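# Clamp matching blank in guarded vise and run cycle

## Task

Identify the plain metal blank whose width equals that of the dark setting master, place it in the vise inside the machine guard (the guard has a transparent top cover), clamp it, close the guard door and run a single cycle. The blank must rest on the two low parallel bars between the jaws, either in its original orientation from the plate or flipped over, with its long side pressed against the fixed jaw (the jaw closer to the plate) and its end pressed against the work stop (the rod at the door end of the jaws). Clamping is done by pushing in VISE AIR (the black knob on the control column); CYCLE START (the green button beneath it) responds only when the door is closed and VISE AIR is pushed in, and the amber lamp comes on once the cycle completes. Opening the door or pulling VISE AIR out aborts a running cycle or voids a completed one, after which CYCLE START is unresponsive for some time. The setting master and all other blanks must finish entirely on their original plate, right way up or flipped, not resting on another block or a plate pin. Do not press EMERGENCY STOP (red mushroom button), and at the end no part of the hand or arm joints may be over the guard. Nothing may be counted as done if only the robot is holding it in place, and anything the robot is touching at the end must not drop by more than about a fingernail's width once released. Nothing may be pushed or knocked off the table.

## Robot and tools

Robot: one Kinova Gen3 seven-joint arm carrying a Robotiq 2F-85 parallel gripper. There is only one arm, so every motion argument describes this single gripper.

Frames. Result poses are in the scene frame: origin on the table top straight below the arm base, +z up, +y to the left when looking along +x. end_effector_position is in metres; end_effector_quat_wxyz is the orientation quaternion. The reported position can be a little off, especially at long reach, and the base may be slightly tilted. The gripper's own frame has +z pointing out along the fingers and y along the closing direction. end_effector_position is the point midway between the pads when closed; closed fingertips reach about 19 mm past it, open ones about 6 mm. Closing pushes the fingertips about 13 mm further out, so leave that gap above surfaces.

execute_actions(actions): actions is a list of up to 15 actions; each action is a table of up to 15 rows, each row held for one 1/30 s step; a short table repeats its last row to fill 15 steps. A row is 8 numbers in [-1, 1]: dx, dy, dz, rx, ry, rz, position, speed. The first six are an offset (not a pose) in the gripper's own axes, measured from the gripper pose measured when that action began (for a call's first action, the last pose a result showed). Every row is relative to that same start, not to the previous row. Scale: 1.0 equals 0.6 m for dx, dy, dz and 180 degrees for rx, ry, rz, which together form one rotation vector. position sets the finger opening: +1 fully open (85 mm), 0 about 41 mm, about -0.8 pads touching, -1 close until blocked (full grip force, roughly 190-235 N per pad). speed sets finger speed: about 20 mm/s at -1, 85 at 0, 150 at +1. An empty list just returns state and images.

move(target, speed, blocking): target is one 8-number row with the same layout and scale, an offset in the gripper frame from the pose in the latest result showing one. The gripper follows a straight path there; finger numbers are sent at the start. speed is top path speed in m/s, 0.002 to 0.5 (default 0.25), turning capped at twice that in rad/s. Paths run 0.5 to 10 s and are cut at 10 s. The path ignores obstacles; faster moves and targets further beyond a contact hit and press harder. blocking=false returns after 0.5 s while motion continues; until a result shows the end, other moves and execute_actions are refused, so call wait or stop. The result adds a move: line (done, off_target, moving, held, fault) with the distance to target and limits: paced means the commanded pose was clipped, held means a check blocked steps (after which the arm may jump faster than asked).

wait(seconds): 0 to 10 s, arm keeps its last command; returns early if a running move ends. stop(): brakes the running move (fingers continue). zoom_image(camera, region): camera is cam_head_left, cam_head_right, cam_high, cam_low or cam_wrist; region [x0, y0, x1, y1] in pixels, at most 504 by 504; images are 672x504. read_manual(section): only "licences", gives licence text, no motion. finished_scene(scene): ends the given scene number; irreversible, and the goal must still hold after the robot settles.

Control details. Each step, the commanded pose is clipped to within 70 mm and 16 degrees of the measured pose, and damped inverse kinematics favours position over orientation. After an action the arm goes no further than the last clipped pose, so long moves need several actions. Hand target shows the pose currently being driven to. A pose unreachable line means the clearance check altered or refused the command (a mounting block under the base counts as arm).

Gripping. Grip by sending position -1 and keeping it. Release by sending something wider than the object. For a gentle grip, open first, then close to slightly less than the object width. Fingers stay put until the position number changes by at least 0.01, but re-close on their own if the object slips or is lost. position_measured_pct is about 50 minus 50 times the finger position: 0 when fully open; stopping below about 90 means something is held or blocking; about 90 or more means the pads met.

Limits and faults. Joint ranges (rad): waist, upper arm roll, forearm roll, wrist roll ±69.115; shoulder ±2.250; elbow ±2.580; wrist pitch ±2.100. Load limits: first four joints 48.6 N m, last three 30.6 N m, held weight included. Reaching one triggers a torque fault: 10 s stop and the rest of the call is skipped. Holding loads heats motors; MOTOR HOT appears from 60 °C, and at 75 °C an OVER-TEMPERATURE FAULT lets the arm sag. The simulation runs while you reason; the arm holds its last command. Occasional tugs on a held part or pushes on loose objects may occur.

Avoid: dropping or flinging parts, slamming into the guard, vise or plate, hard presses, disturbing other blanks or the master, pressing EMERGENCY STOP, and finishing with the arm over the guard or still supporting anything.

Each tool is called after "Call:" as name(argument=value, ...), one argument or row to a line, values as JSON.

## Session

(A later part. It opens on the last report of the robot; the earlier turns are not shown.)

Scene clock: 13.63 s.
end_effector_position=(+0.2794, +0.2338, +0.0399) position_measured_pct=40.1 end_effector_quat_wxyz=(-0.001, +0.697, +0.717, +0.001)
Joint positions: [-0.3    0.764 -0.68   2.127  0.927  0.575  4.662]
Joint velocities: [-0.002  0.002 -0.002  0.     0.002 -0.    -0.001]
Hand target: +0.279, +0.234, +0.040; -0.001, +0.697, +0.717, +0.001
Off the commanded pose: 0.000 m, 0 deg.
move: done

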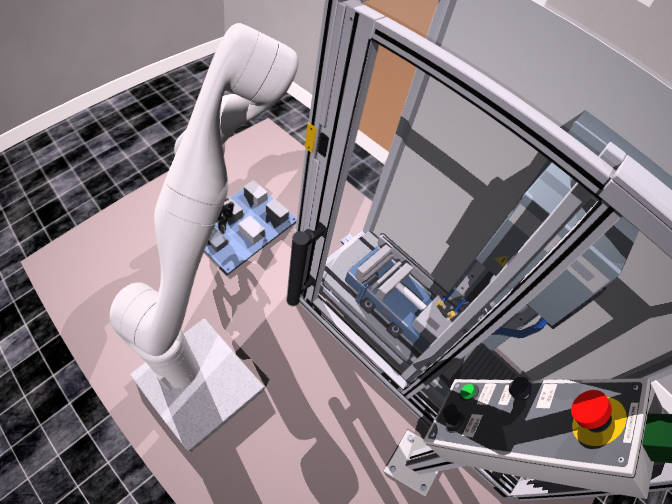

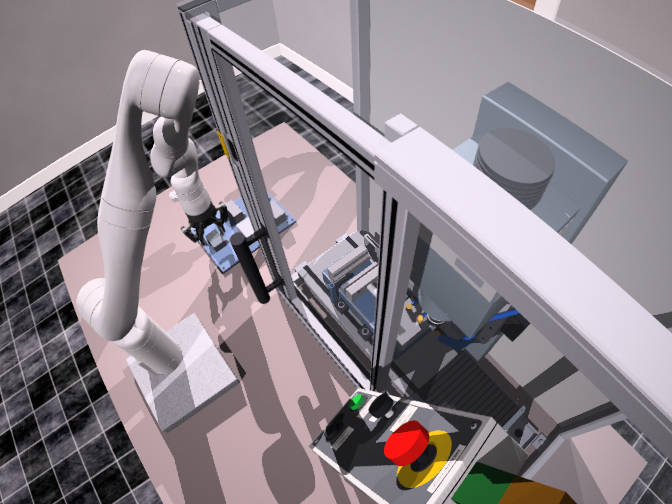

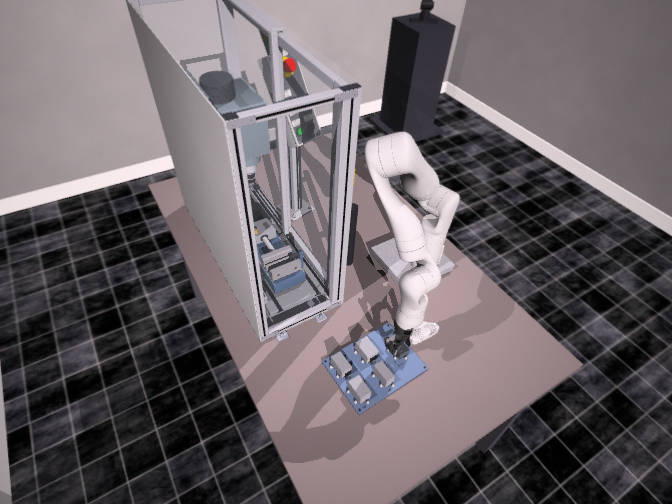

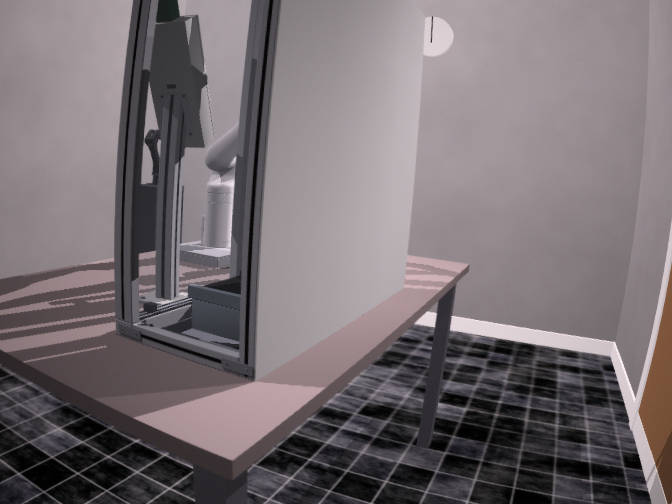

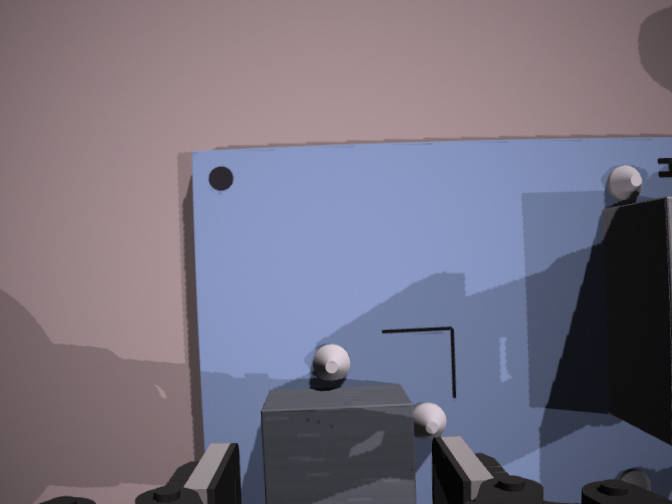

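Call:
move(
  target=[0.0, 0, 0.008, 0, 0, 0, 0.2, 0],
  speed=0.02,
)

Call:
execute_actions(
  actions=[
    [[0,0,0,0,0,0,-1,-0.7]],
    [[0,0,0,0,0,0,-1,-0.7]],
  ],
)

Scene clock: 14.63 s.
end_effector_position=(+0.2794, +0.2338, +0.0352) position_measured_pct=40.1 end_effector_quat_wxyz=(-0.001, +0.697, +0.717, +0.001)
Joint positions: [-0.309  0.773 -0.666  2.128  0.943  0.563  4.648]
Joint velocities: [ 0.     0.    -0.001 -0.    -0.002 -0.    -0.   ]
Hand target: +0.279, +0.234, +0.035; -0.001, +0.697, +0.717, +0.001
Off the commanded pose: 0.000 m, 0 deg.
move: done

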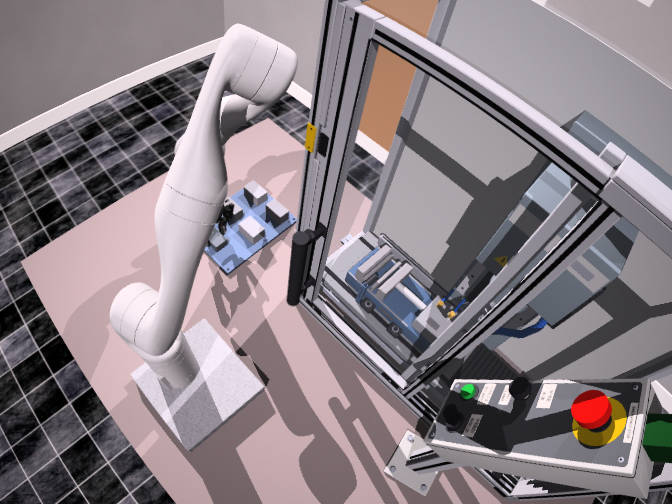

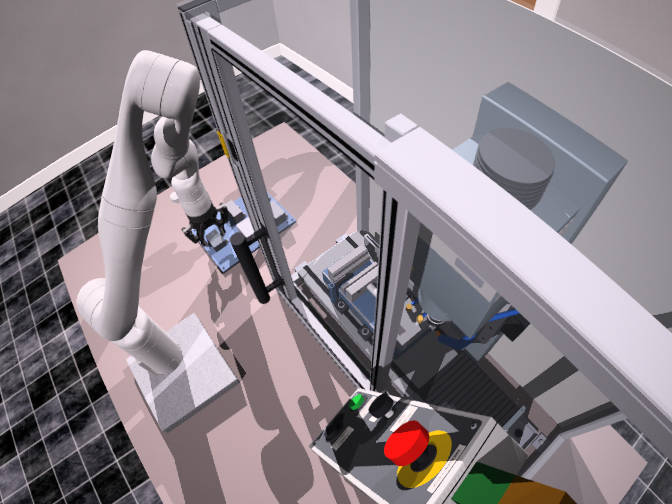

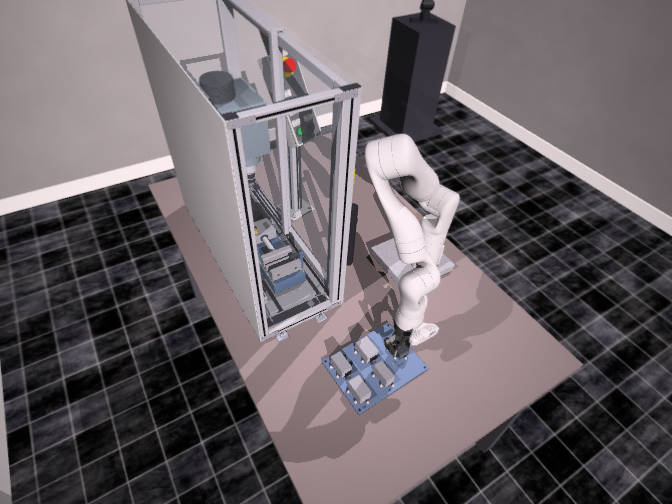

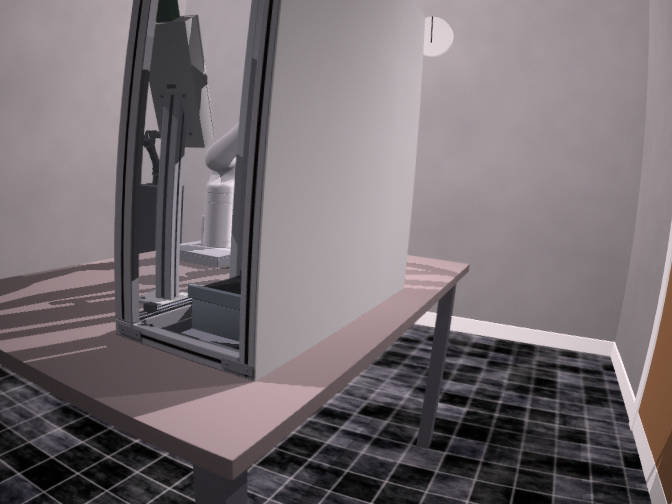

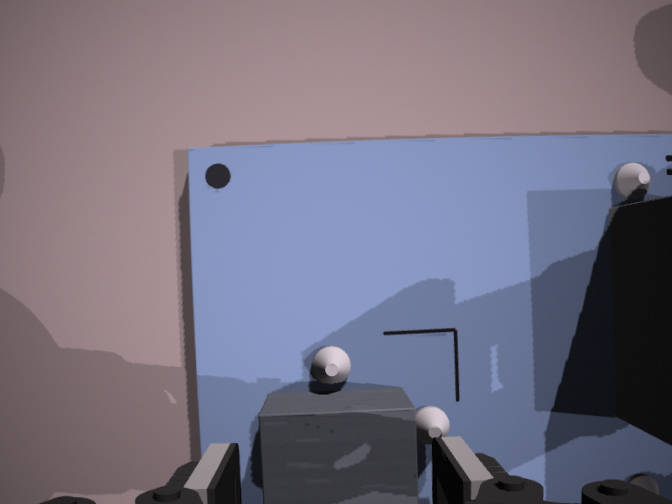

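Scene clock: 15.63 s.
end_effector_position=(+0.2797, +0.2338, +0.0358) position_measured_pct=56.3 end_effector_quat_wxyz=(-0.000, +0.697, +0.717, +0.002)
Joint positions: [-0.309  0.772 -0.667  2.128  0.943  0.563  4.648]
Joint velocities: [ 0.001 -0.    -0.    -0.    -0.     0.    -0.   ]
Hand target: +0.280, +0.234, +0.036; -0.000, +0.697, +0.717, +0.002
Off the commanded pose: 0.000 m, 0 deg.

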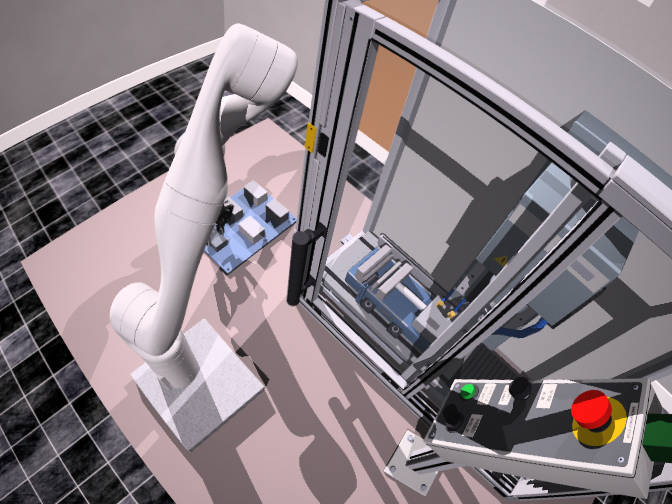

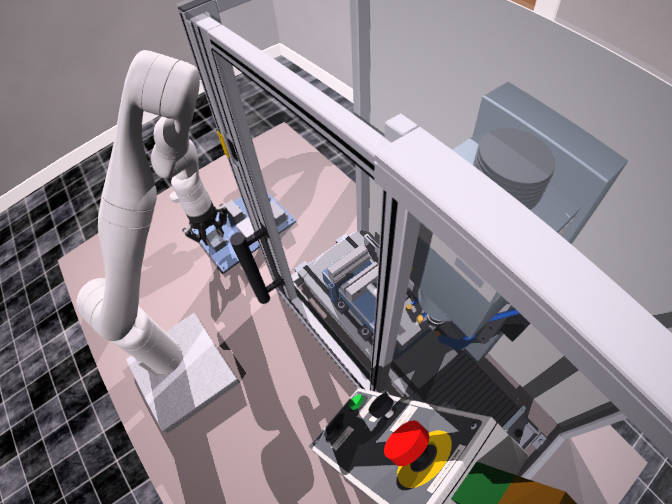

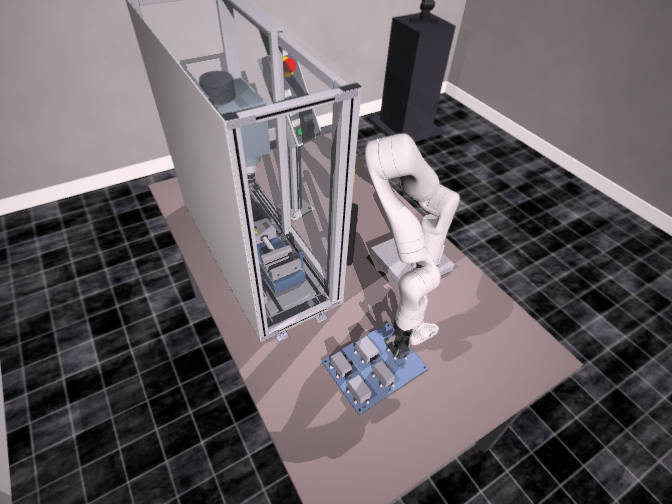

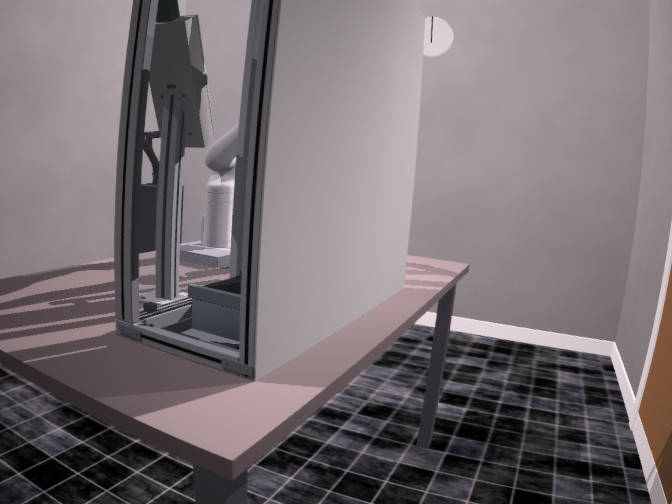

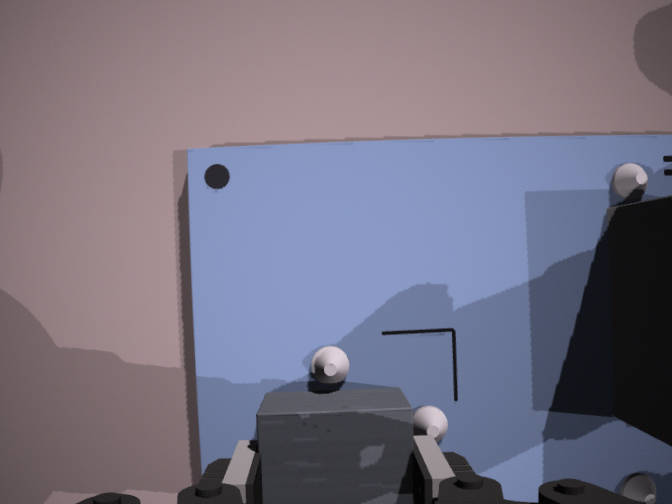

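Call:
execute_actions(
  actions=[
    [[0,0,0,0,0,0,0.3,0]],
    [[0,0,-0.02,0,0,0,0.3,0],[0,0,-0.02,0,0,0,0.3,0],[0,0,-0.03,0,0,0,0.3,0],[0,0,-0.04,0,0,0,0.3,0],[0,0,-0.05,0,0,0,0.3,0],[0,0,-0.06,0,0,0,0.3,0],[0,0,-0.07,0,0,0,0.3,0]],
  ],
)

Scene clock: 17.23 s.
end_effector_position=(+0.2790, +0.2342, +0.0774) position_measured_pct=34.9 end_effector_quat_wxyz=(-0.000, +0.696, +0.718, +0.001)
Joint positions: [-0.238  0.688 -0.771  2.107  0.802  0.664  4.768]
Joint velocities: [ 0.016 -0.012  0.008 -0.002 -0.002  0.004  0.006]
Hand target: +0.280, +0.234, +0.078; +0.000, +0.697, +0.717, +0.002
Off the commanded pose: 0.001 m, 0 deg.

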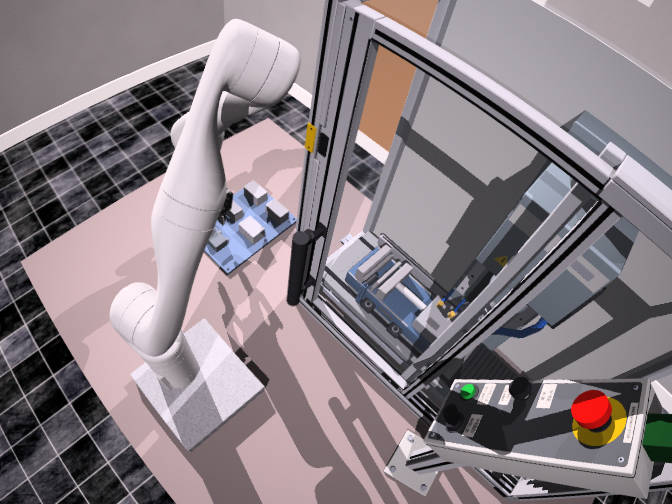

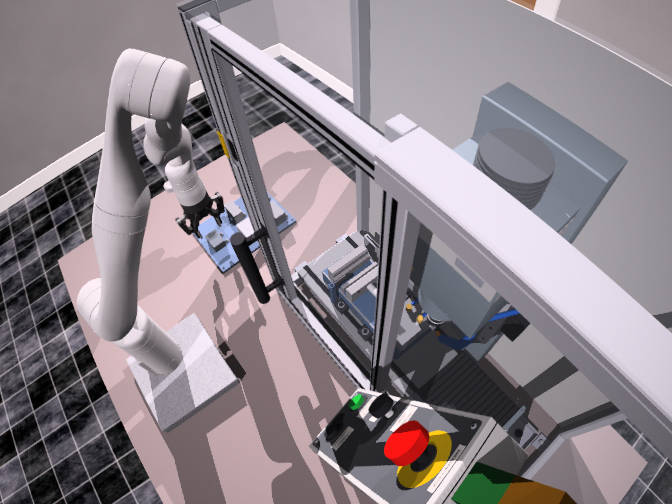

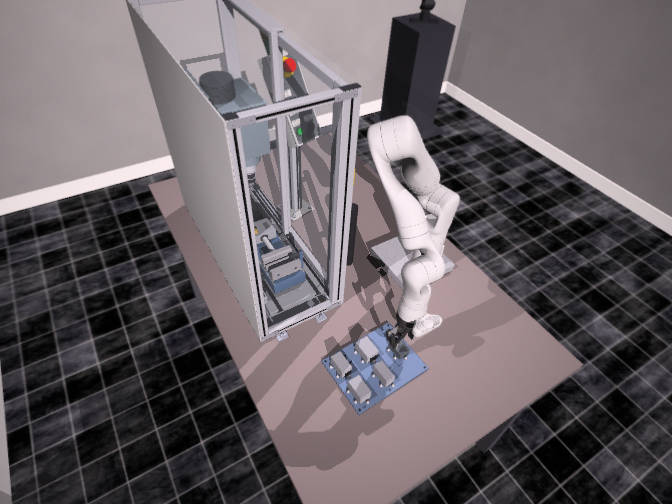

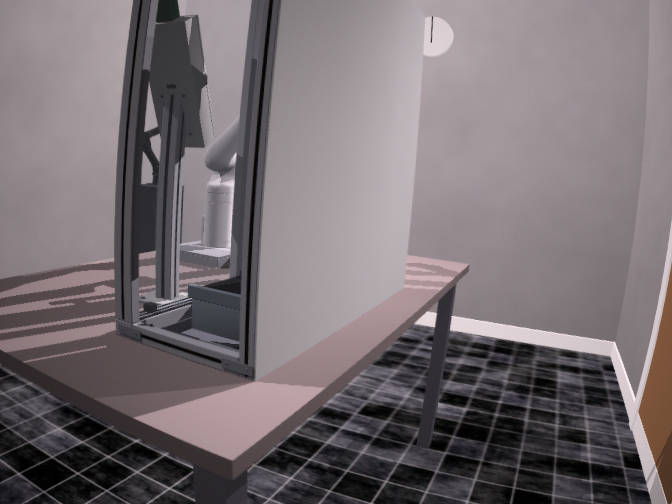

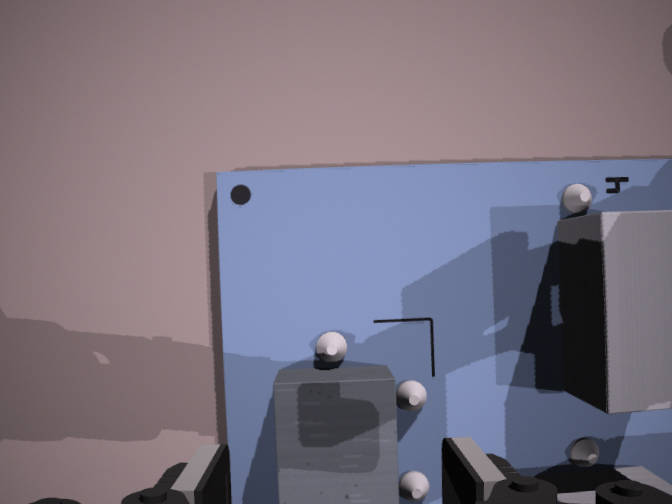

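Call:
move(
  target=[-0.286, -0.140, -0.621, 0, 0, 0.509, 1, 0],
  speed=0.3,
)

Scene clock: 20.60 s.
end_effector_position=(+0.1993, +0.0593, +0.4495) position_measured_pct=0.0 end_effector_quat_wxyz=(+0.003, +1.000, -0.000, +0.000)
Joint positions: [ 0.487 -0.297 -0.583  1.692 -0.158  1.697  4.634]
Joint velocities: [-0.    -0.001  0.003 -0.002  0.003 -0.    -0.003]
Hand target: +0.199, +0.059, +0.450; +0.003, +1.000, -0.000, +0.000
Off the commanded pose: 0.000 m, 0 deg.
move: done

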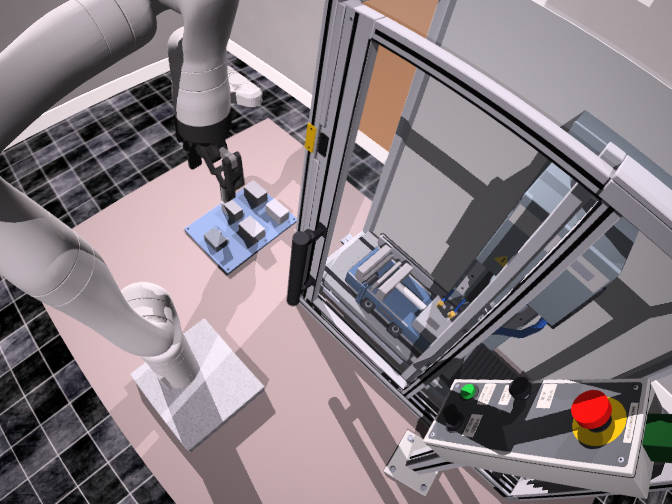

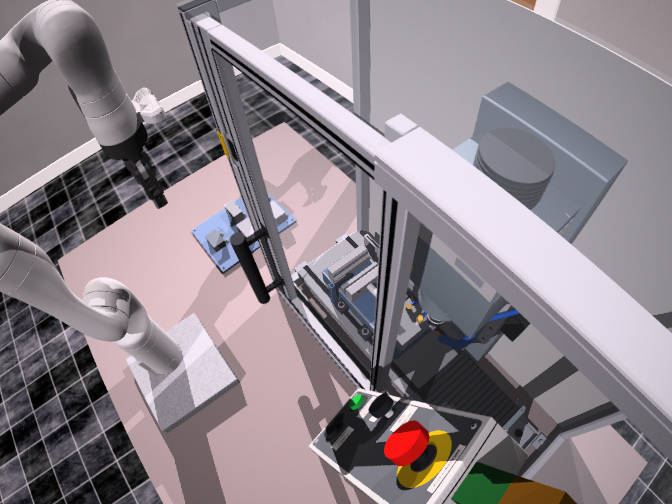

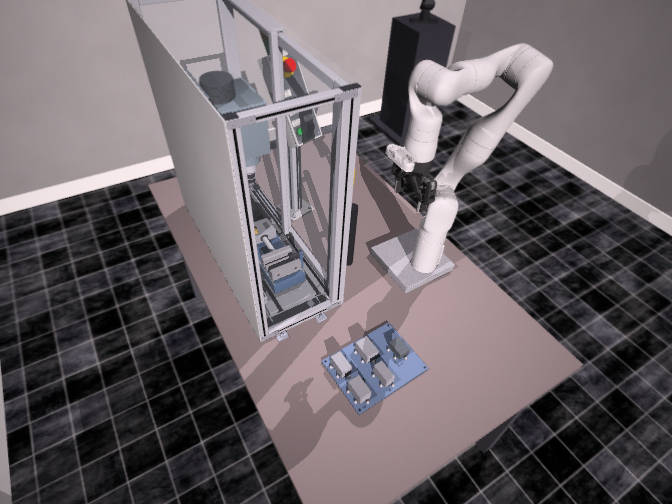

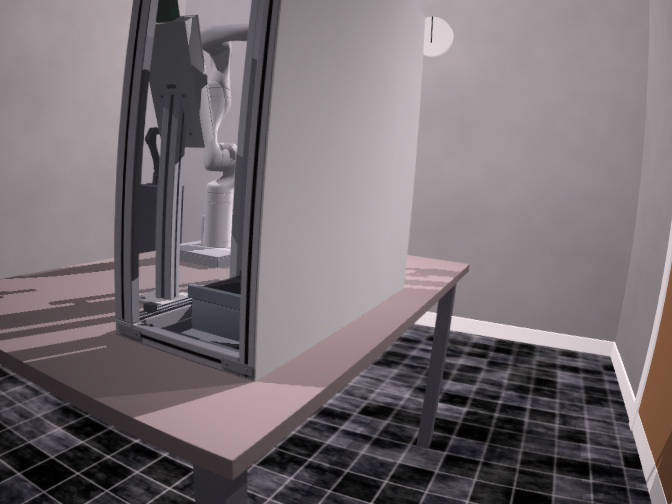

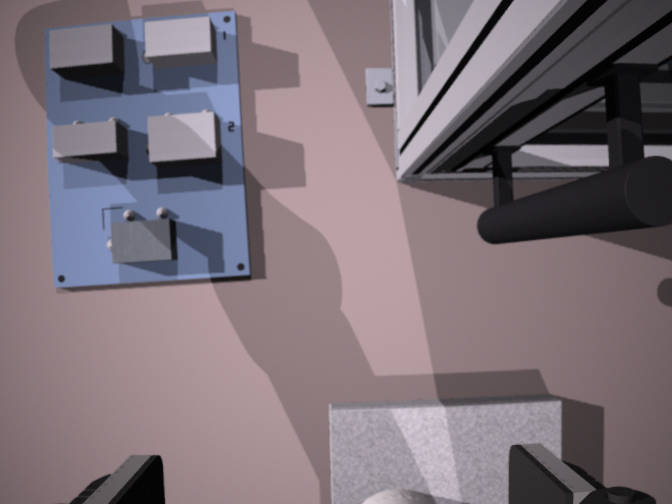

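Call:
move(
  target=[0, 0.2167, 0, 0, 0, 0, 1, 0],
  speed=0.2,
)

Call:
wait(
  seconds=0.2,
)

Scene clock: 22.30 s.
end_effector_position=(+0.1986, -0.0707, +0.4498) position_measured_pct=0.0 end_effector_quat_wxyz=(+0.003, +1.000, -0.000, -0.001)
Joint positions: [ 0.552 -0.247 -0.237  1.697 -0.053  1.683  5.047]
Joint velocities: [ 0.001  0.003  0.001 -0.001 -0.001  0.    -0.001]
Hand target: +0.199, -0.071, +0.450; +0.003, +1.000, -0.000, -0.001
Off the commanded pose: 0.001 m, 0 deg.
move: done

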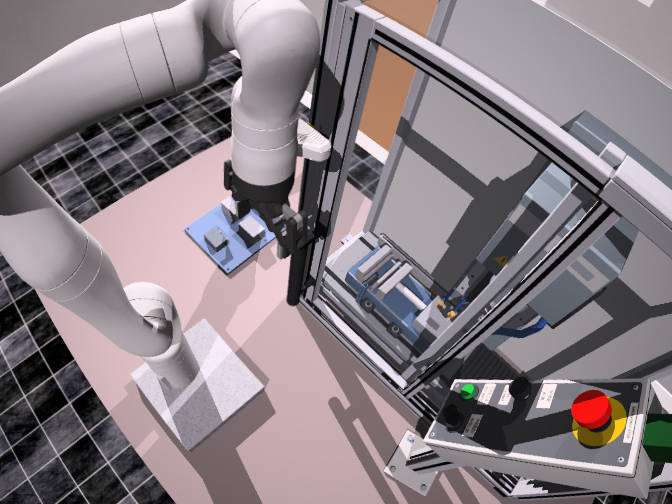

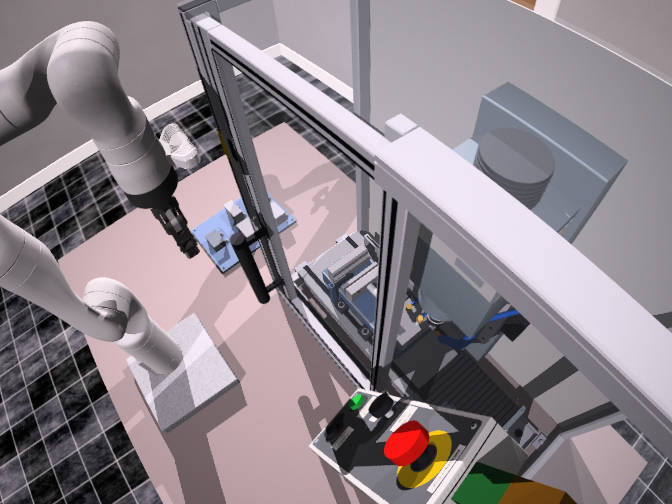

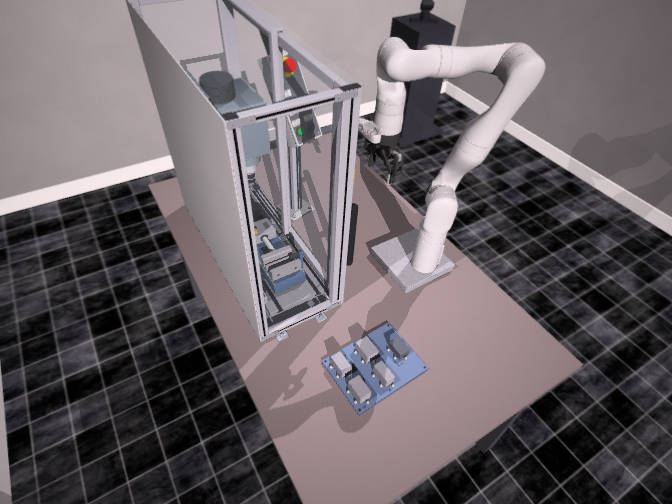

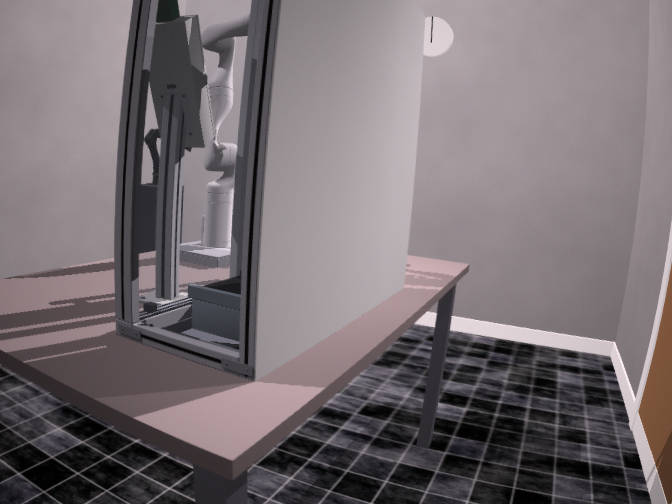

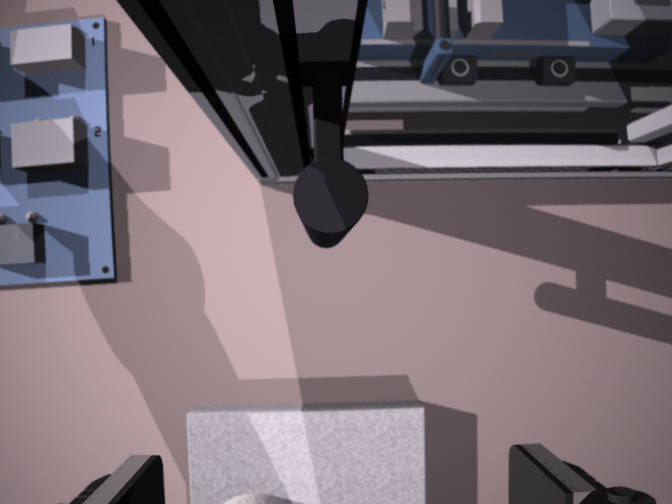

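Scene clock: 22.50 s.
end_effector_position=(+0.1987, -0.0707, +0.4497) position_measured_pct=0.0 end_effector_quat_wxyz=(+0.003, +1.000, -0.000, -0.001)
Joint positions: [ 0.552 -0.247 -0.237  1.697 -0.053  1.683  5.047]
Joint velocities: [-0.     0.     0.    -0.     0.001  0.     0.   ]
Hand target: +0.199, -0.071, +0.450; +0.003, +1.000, -0.000, -0.001
Off the commanded pose: 0.001 m, 0 deg.
wait: 0.20 s; at rest by 0.17 s

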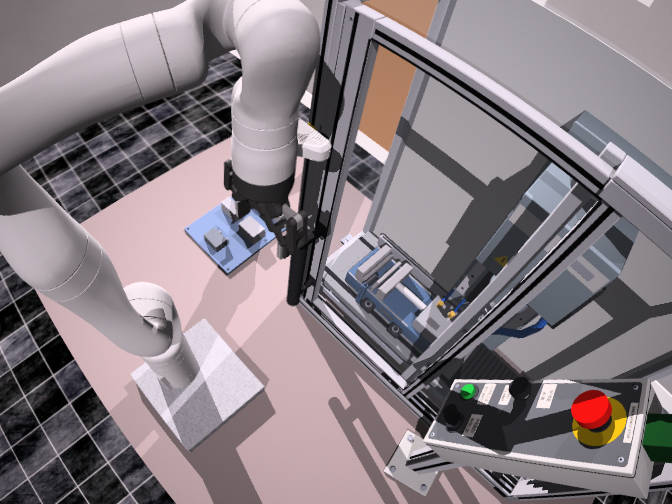

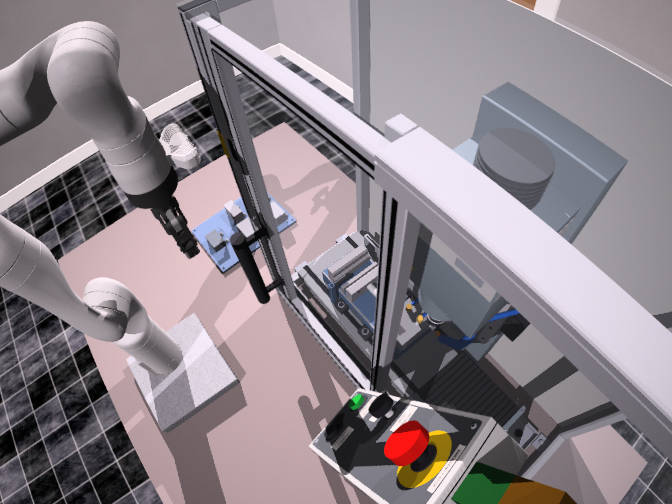

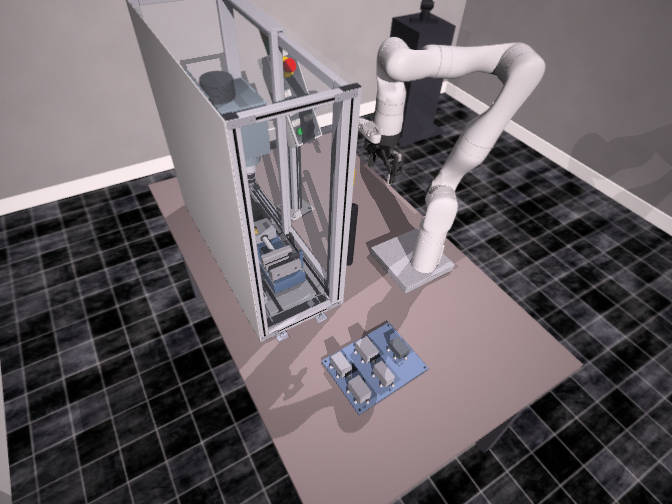

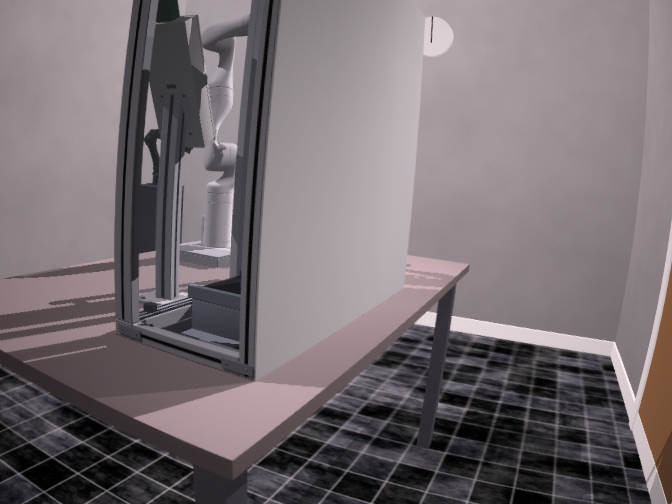

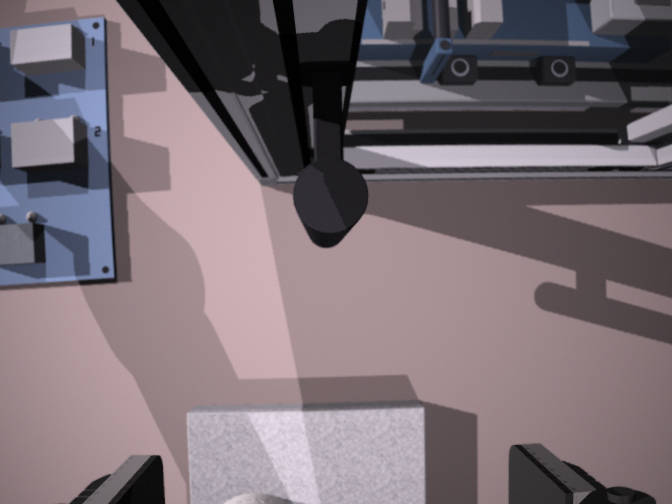

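Call:
move(
  target=[0.079, 0, 0.11, 0, 0.194, 0, 0.4, 0],
  speed=0.2,
)

Scene clock: 24.97 s.
end_effector_position=(+0.2459, -0.0710, +0.3834) position_measured_pct=29.8 end_effector_quat_wxyz=(+0.003, +0.954, +0.001, +0.299)
Joint positions: [ 0.475 -0.55   0.017  2.236 -0.336  0.935  5.352]
Joint velocities: [-0.002 -0.006 -0.002  0.001 -0.003  0.     0.005]
Hand target: +0.246, -0.071, +0.383; +0.003, +0.954, +0.001, +0.299
Off the commanded pose: 0.000 m, 0 deg.
move: done

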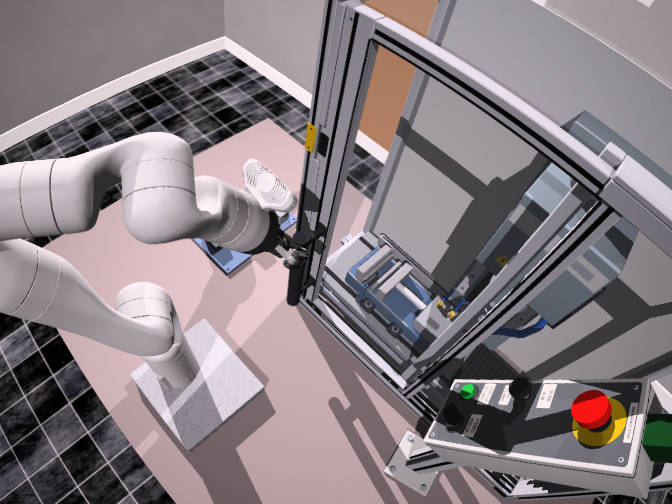

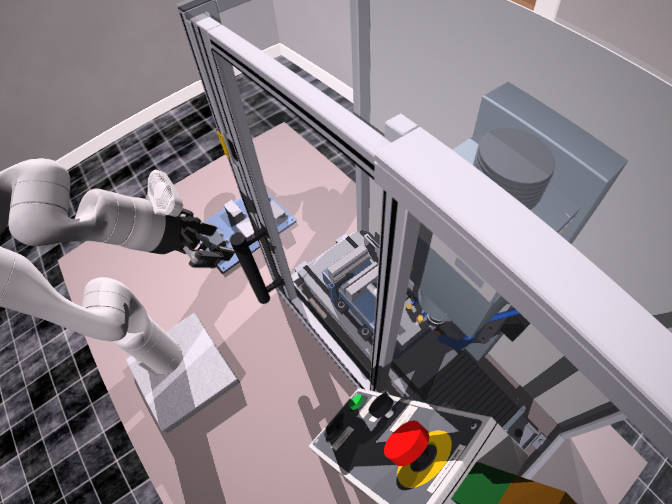

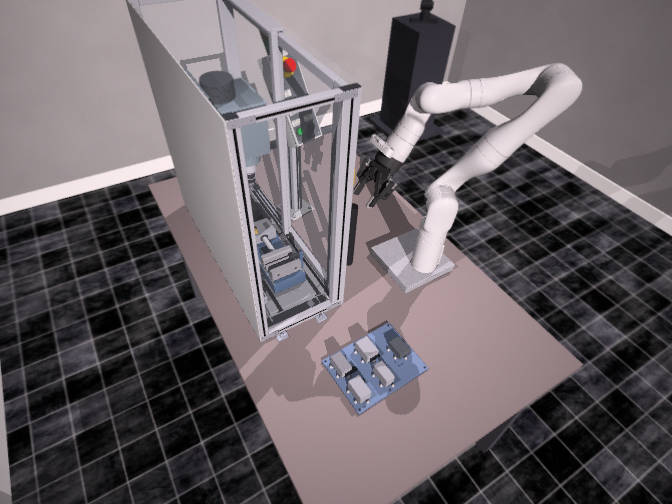

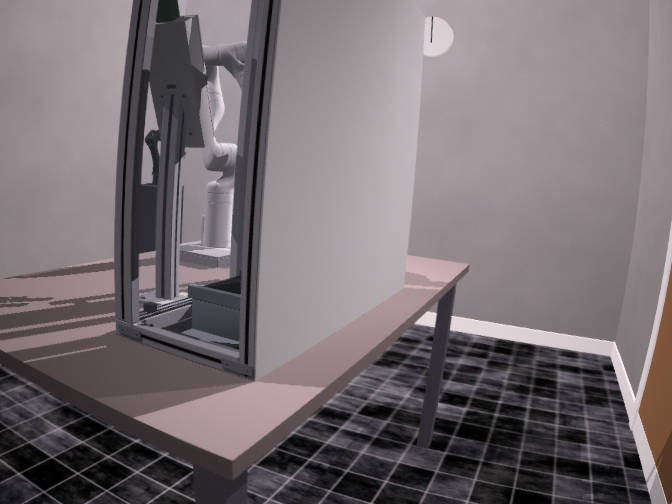

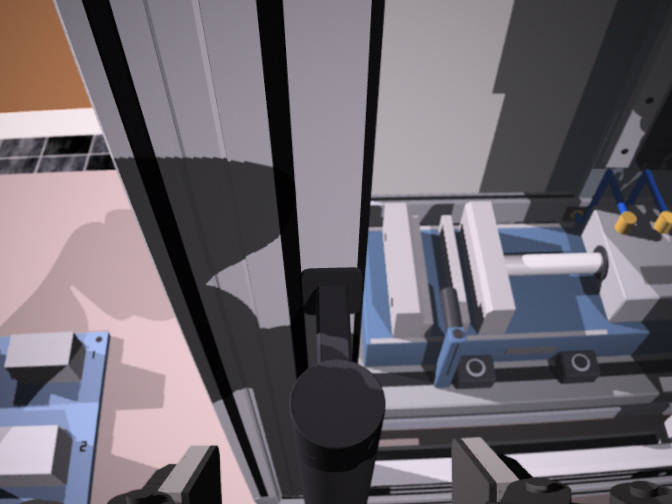

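Call:
move(
  target=[0, 0.002, 0.1, 0, 0, 0, 0.0, 0],
  speed=0.08,
)

Scene clock: 26.20 s.
end_effector_position=(+0.2802, -0.0722, +0.3344) position_measured_pct=49.6 end_effector_quat_wxyz=(+0.003, +0.954, +0.001, +0.299)
Joint positions: [ 0.435 -0.422 -0.026  2.352 -0.395  0.681  5.382]
Joint velocities: [-0.002  0.007 -0.001  0.001 -0.002 -0.     0.002]
Hand target: +0.280, -0.072, +0.334; +0.003, +0.954, +0.001, +0.299
Off the commanded pose: 0.000 m, 0 deg.
move: done

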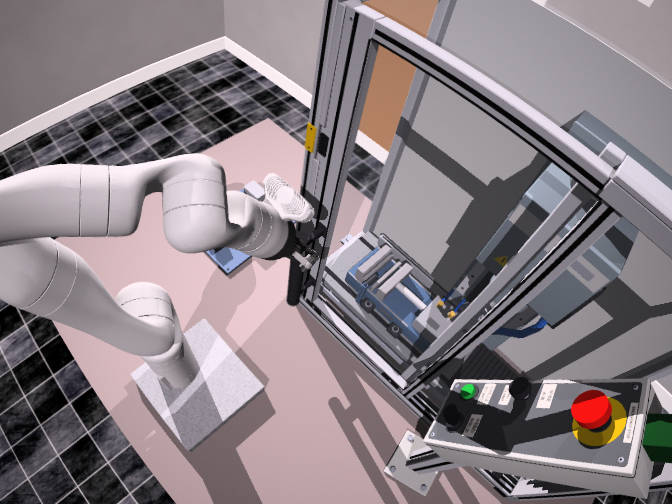

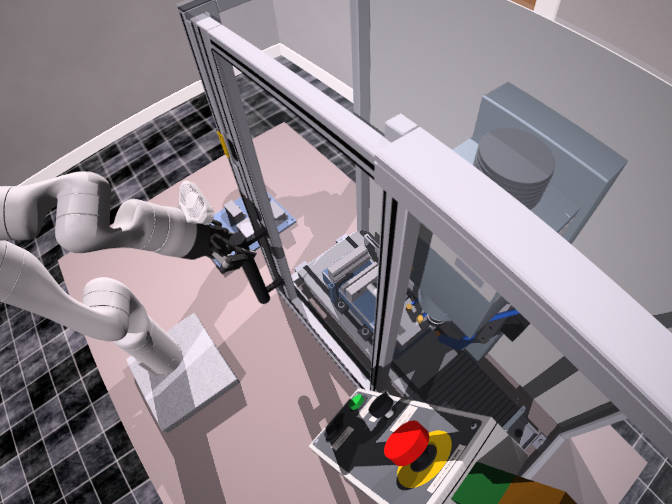

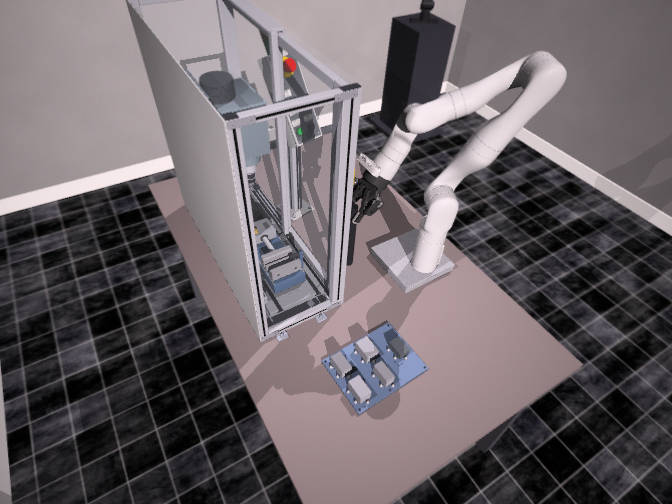

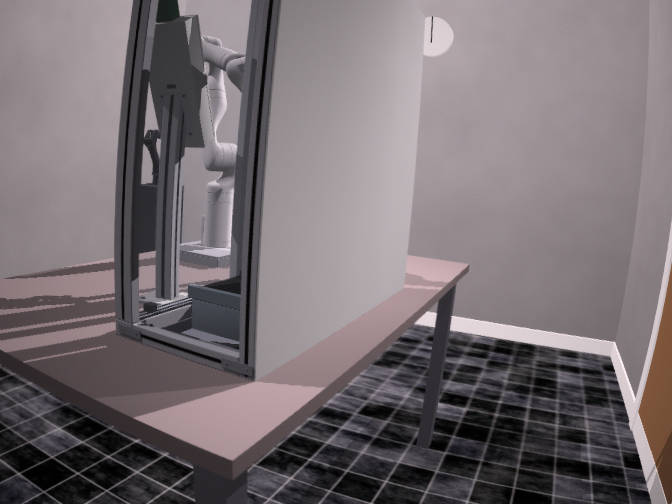

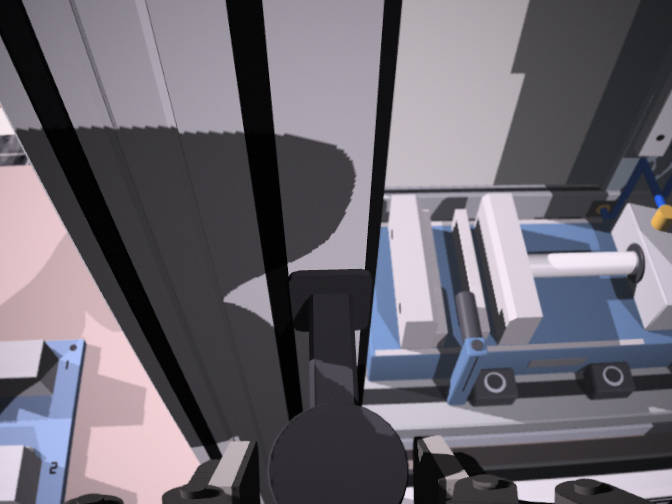

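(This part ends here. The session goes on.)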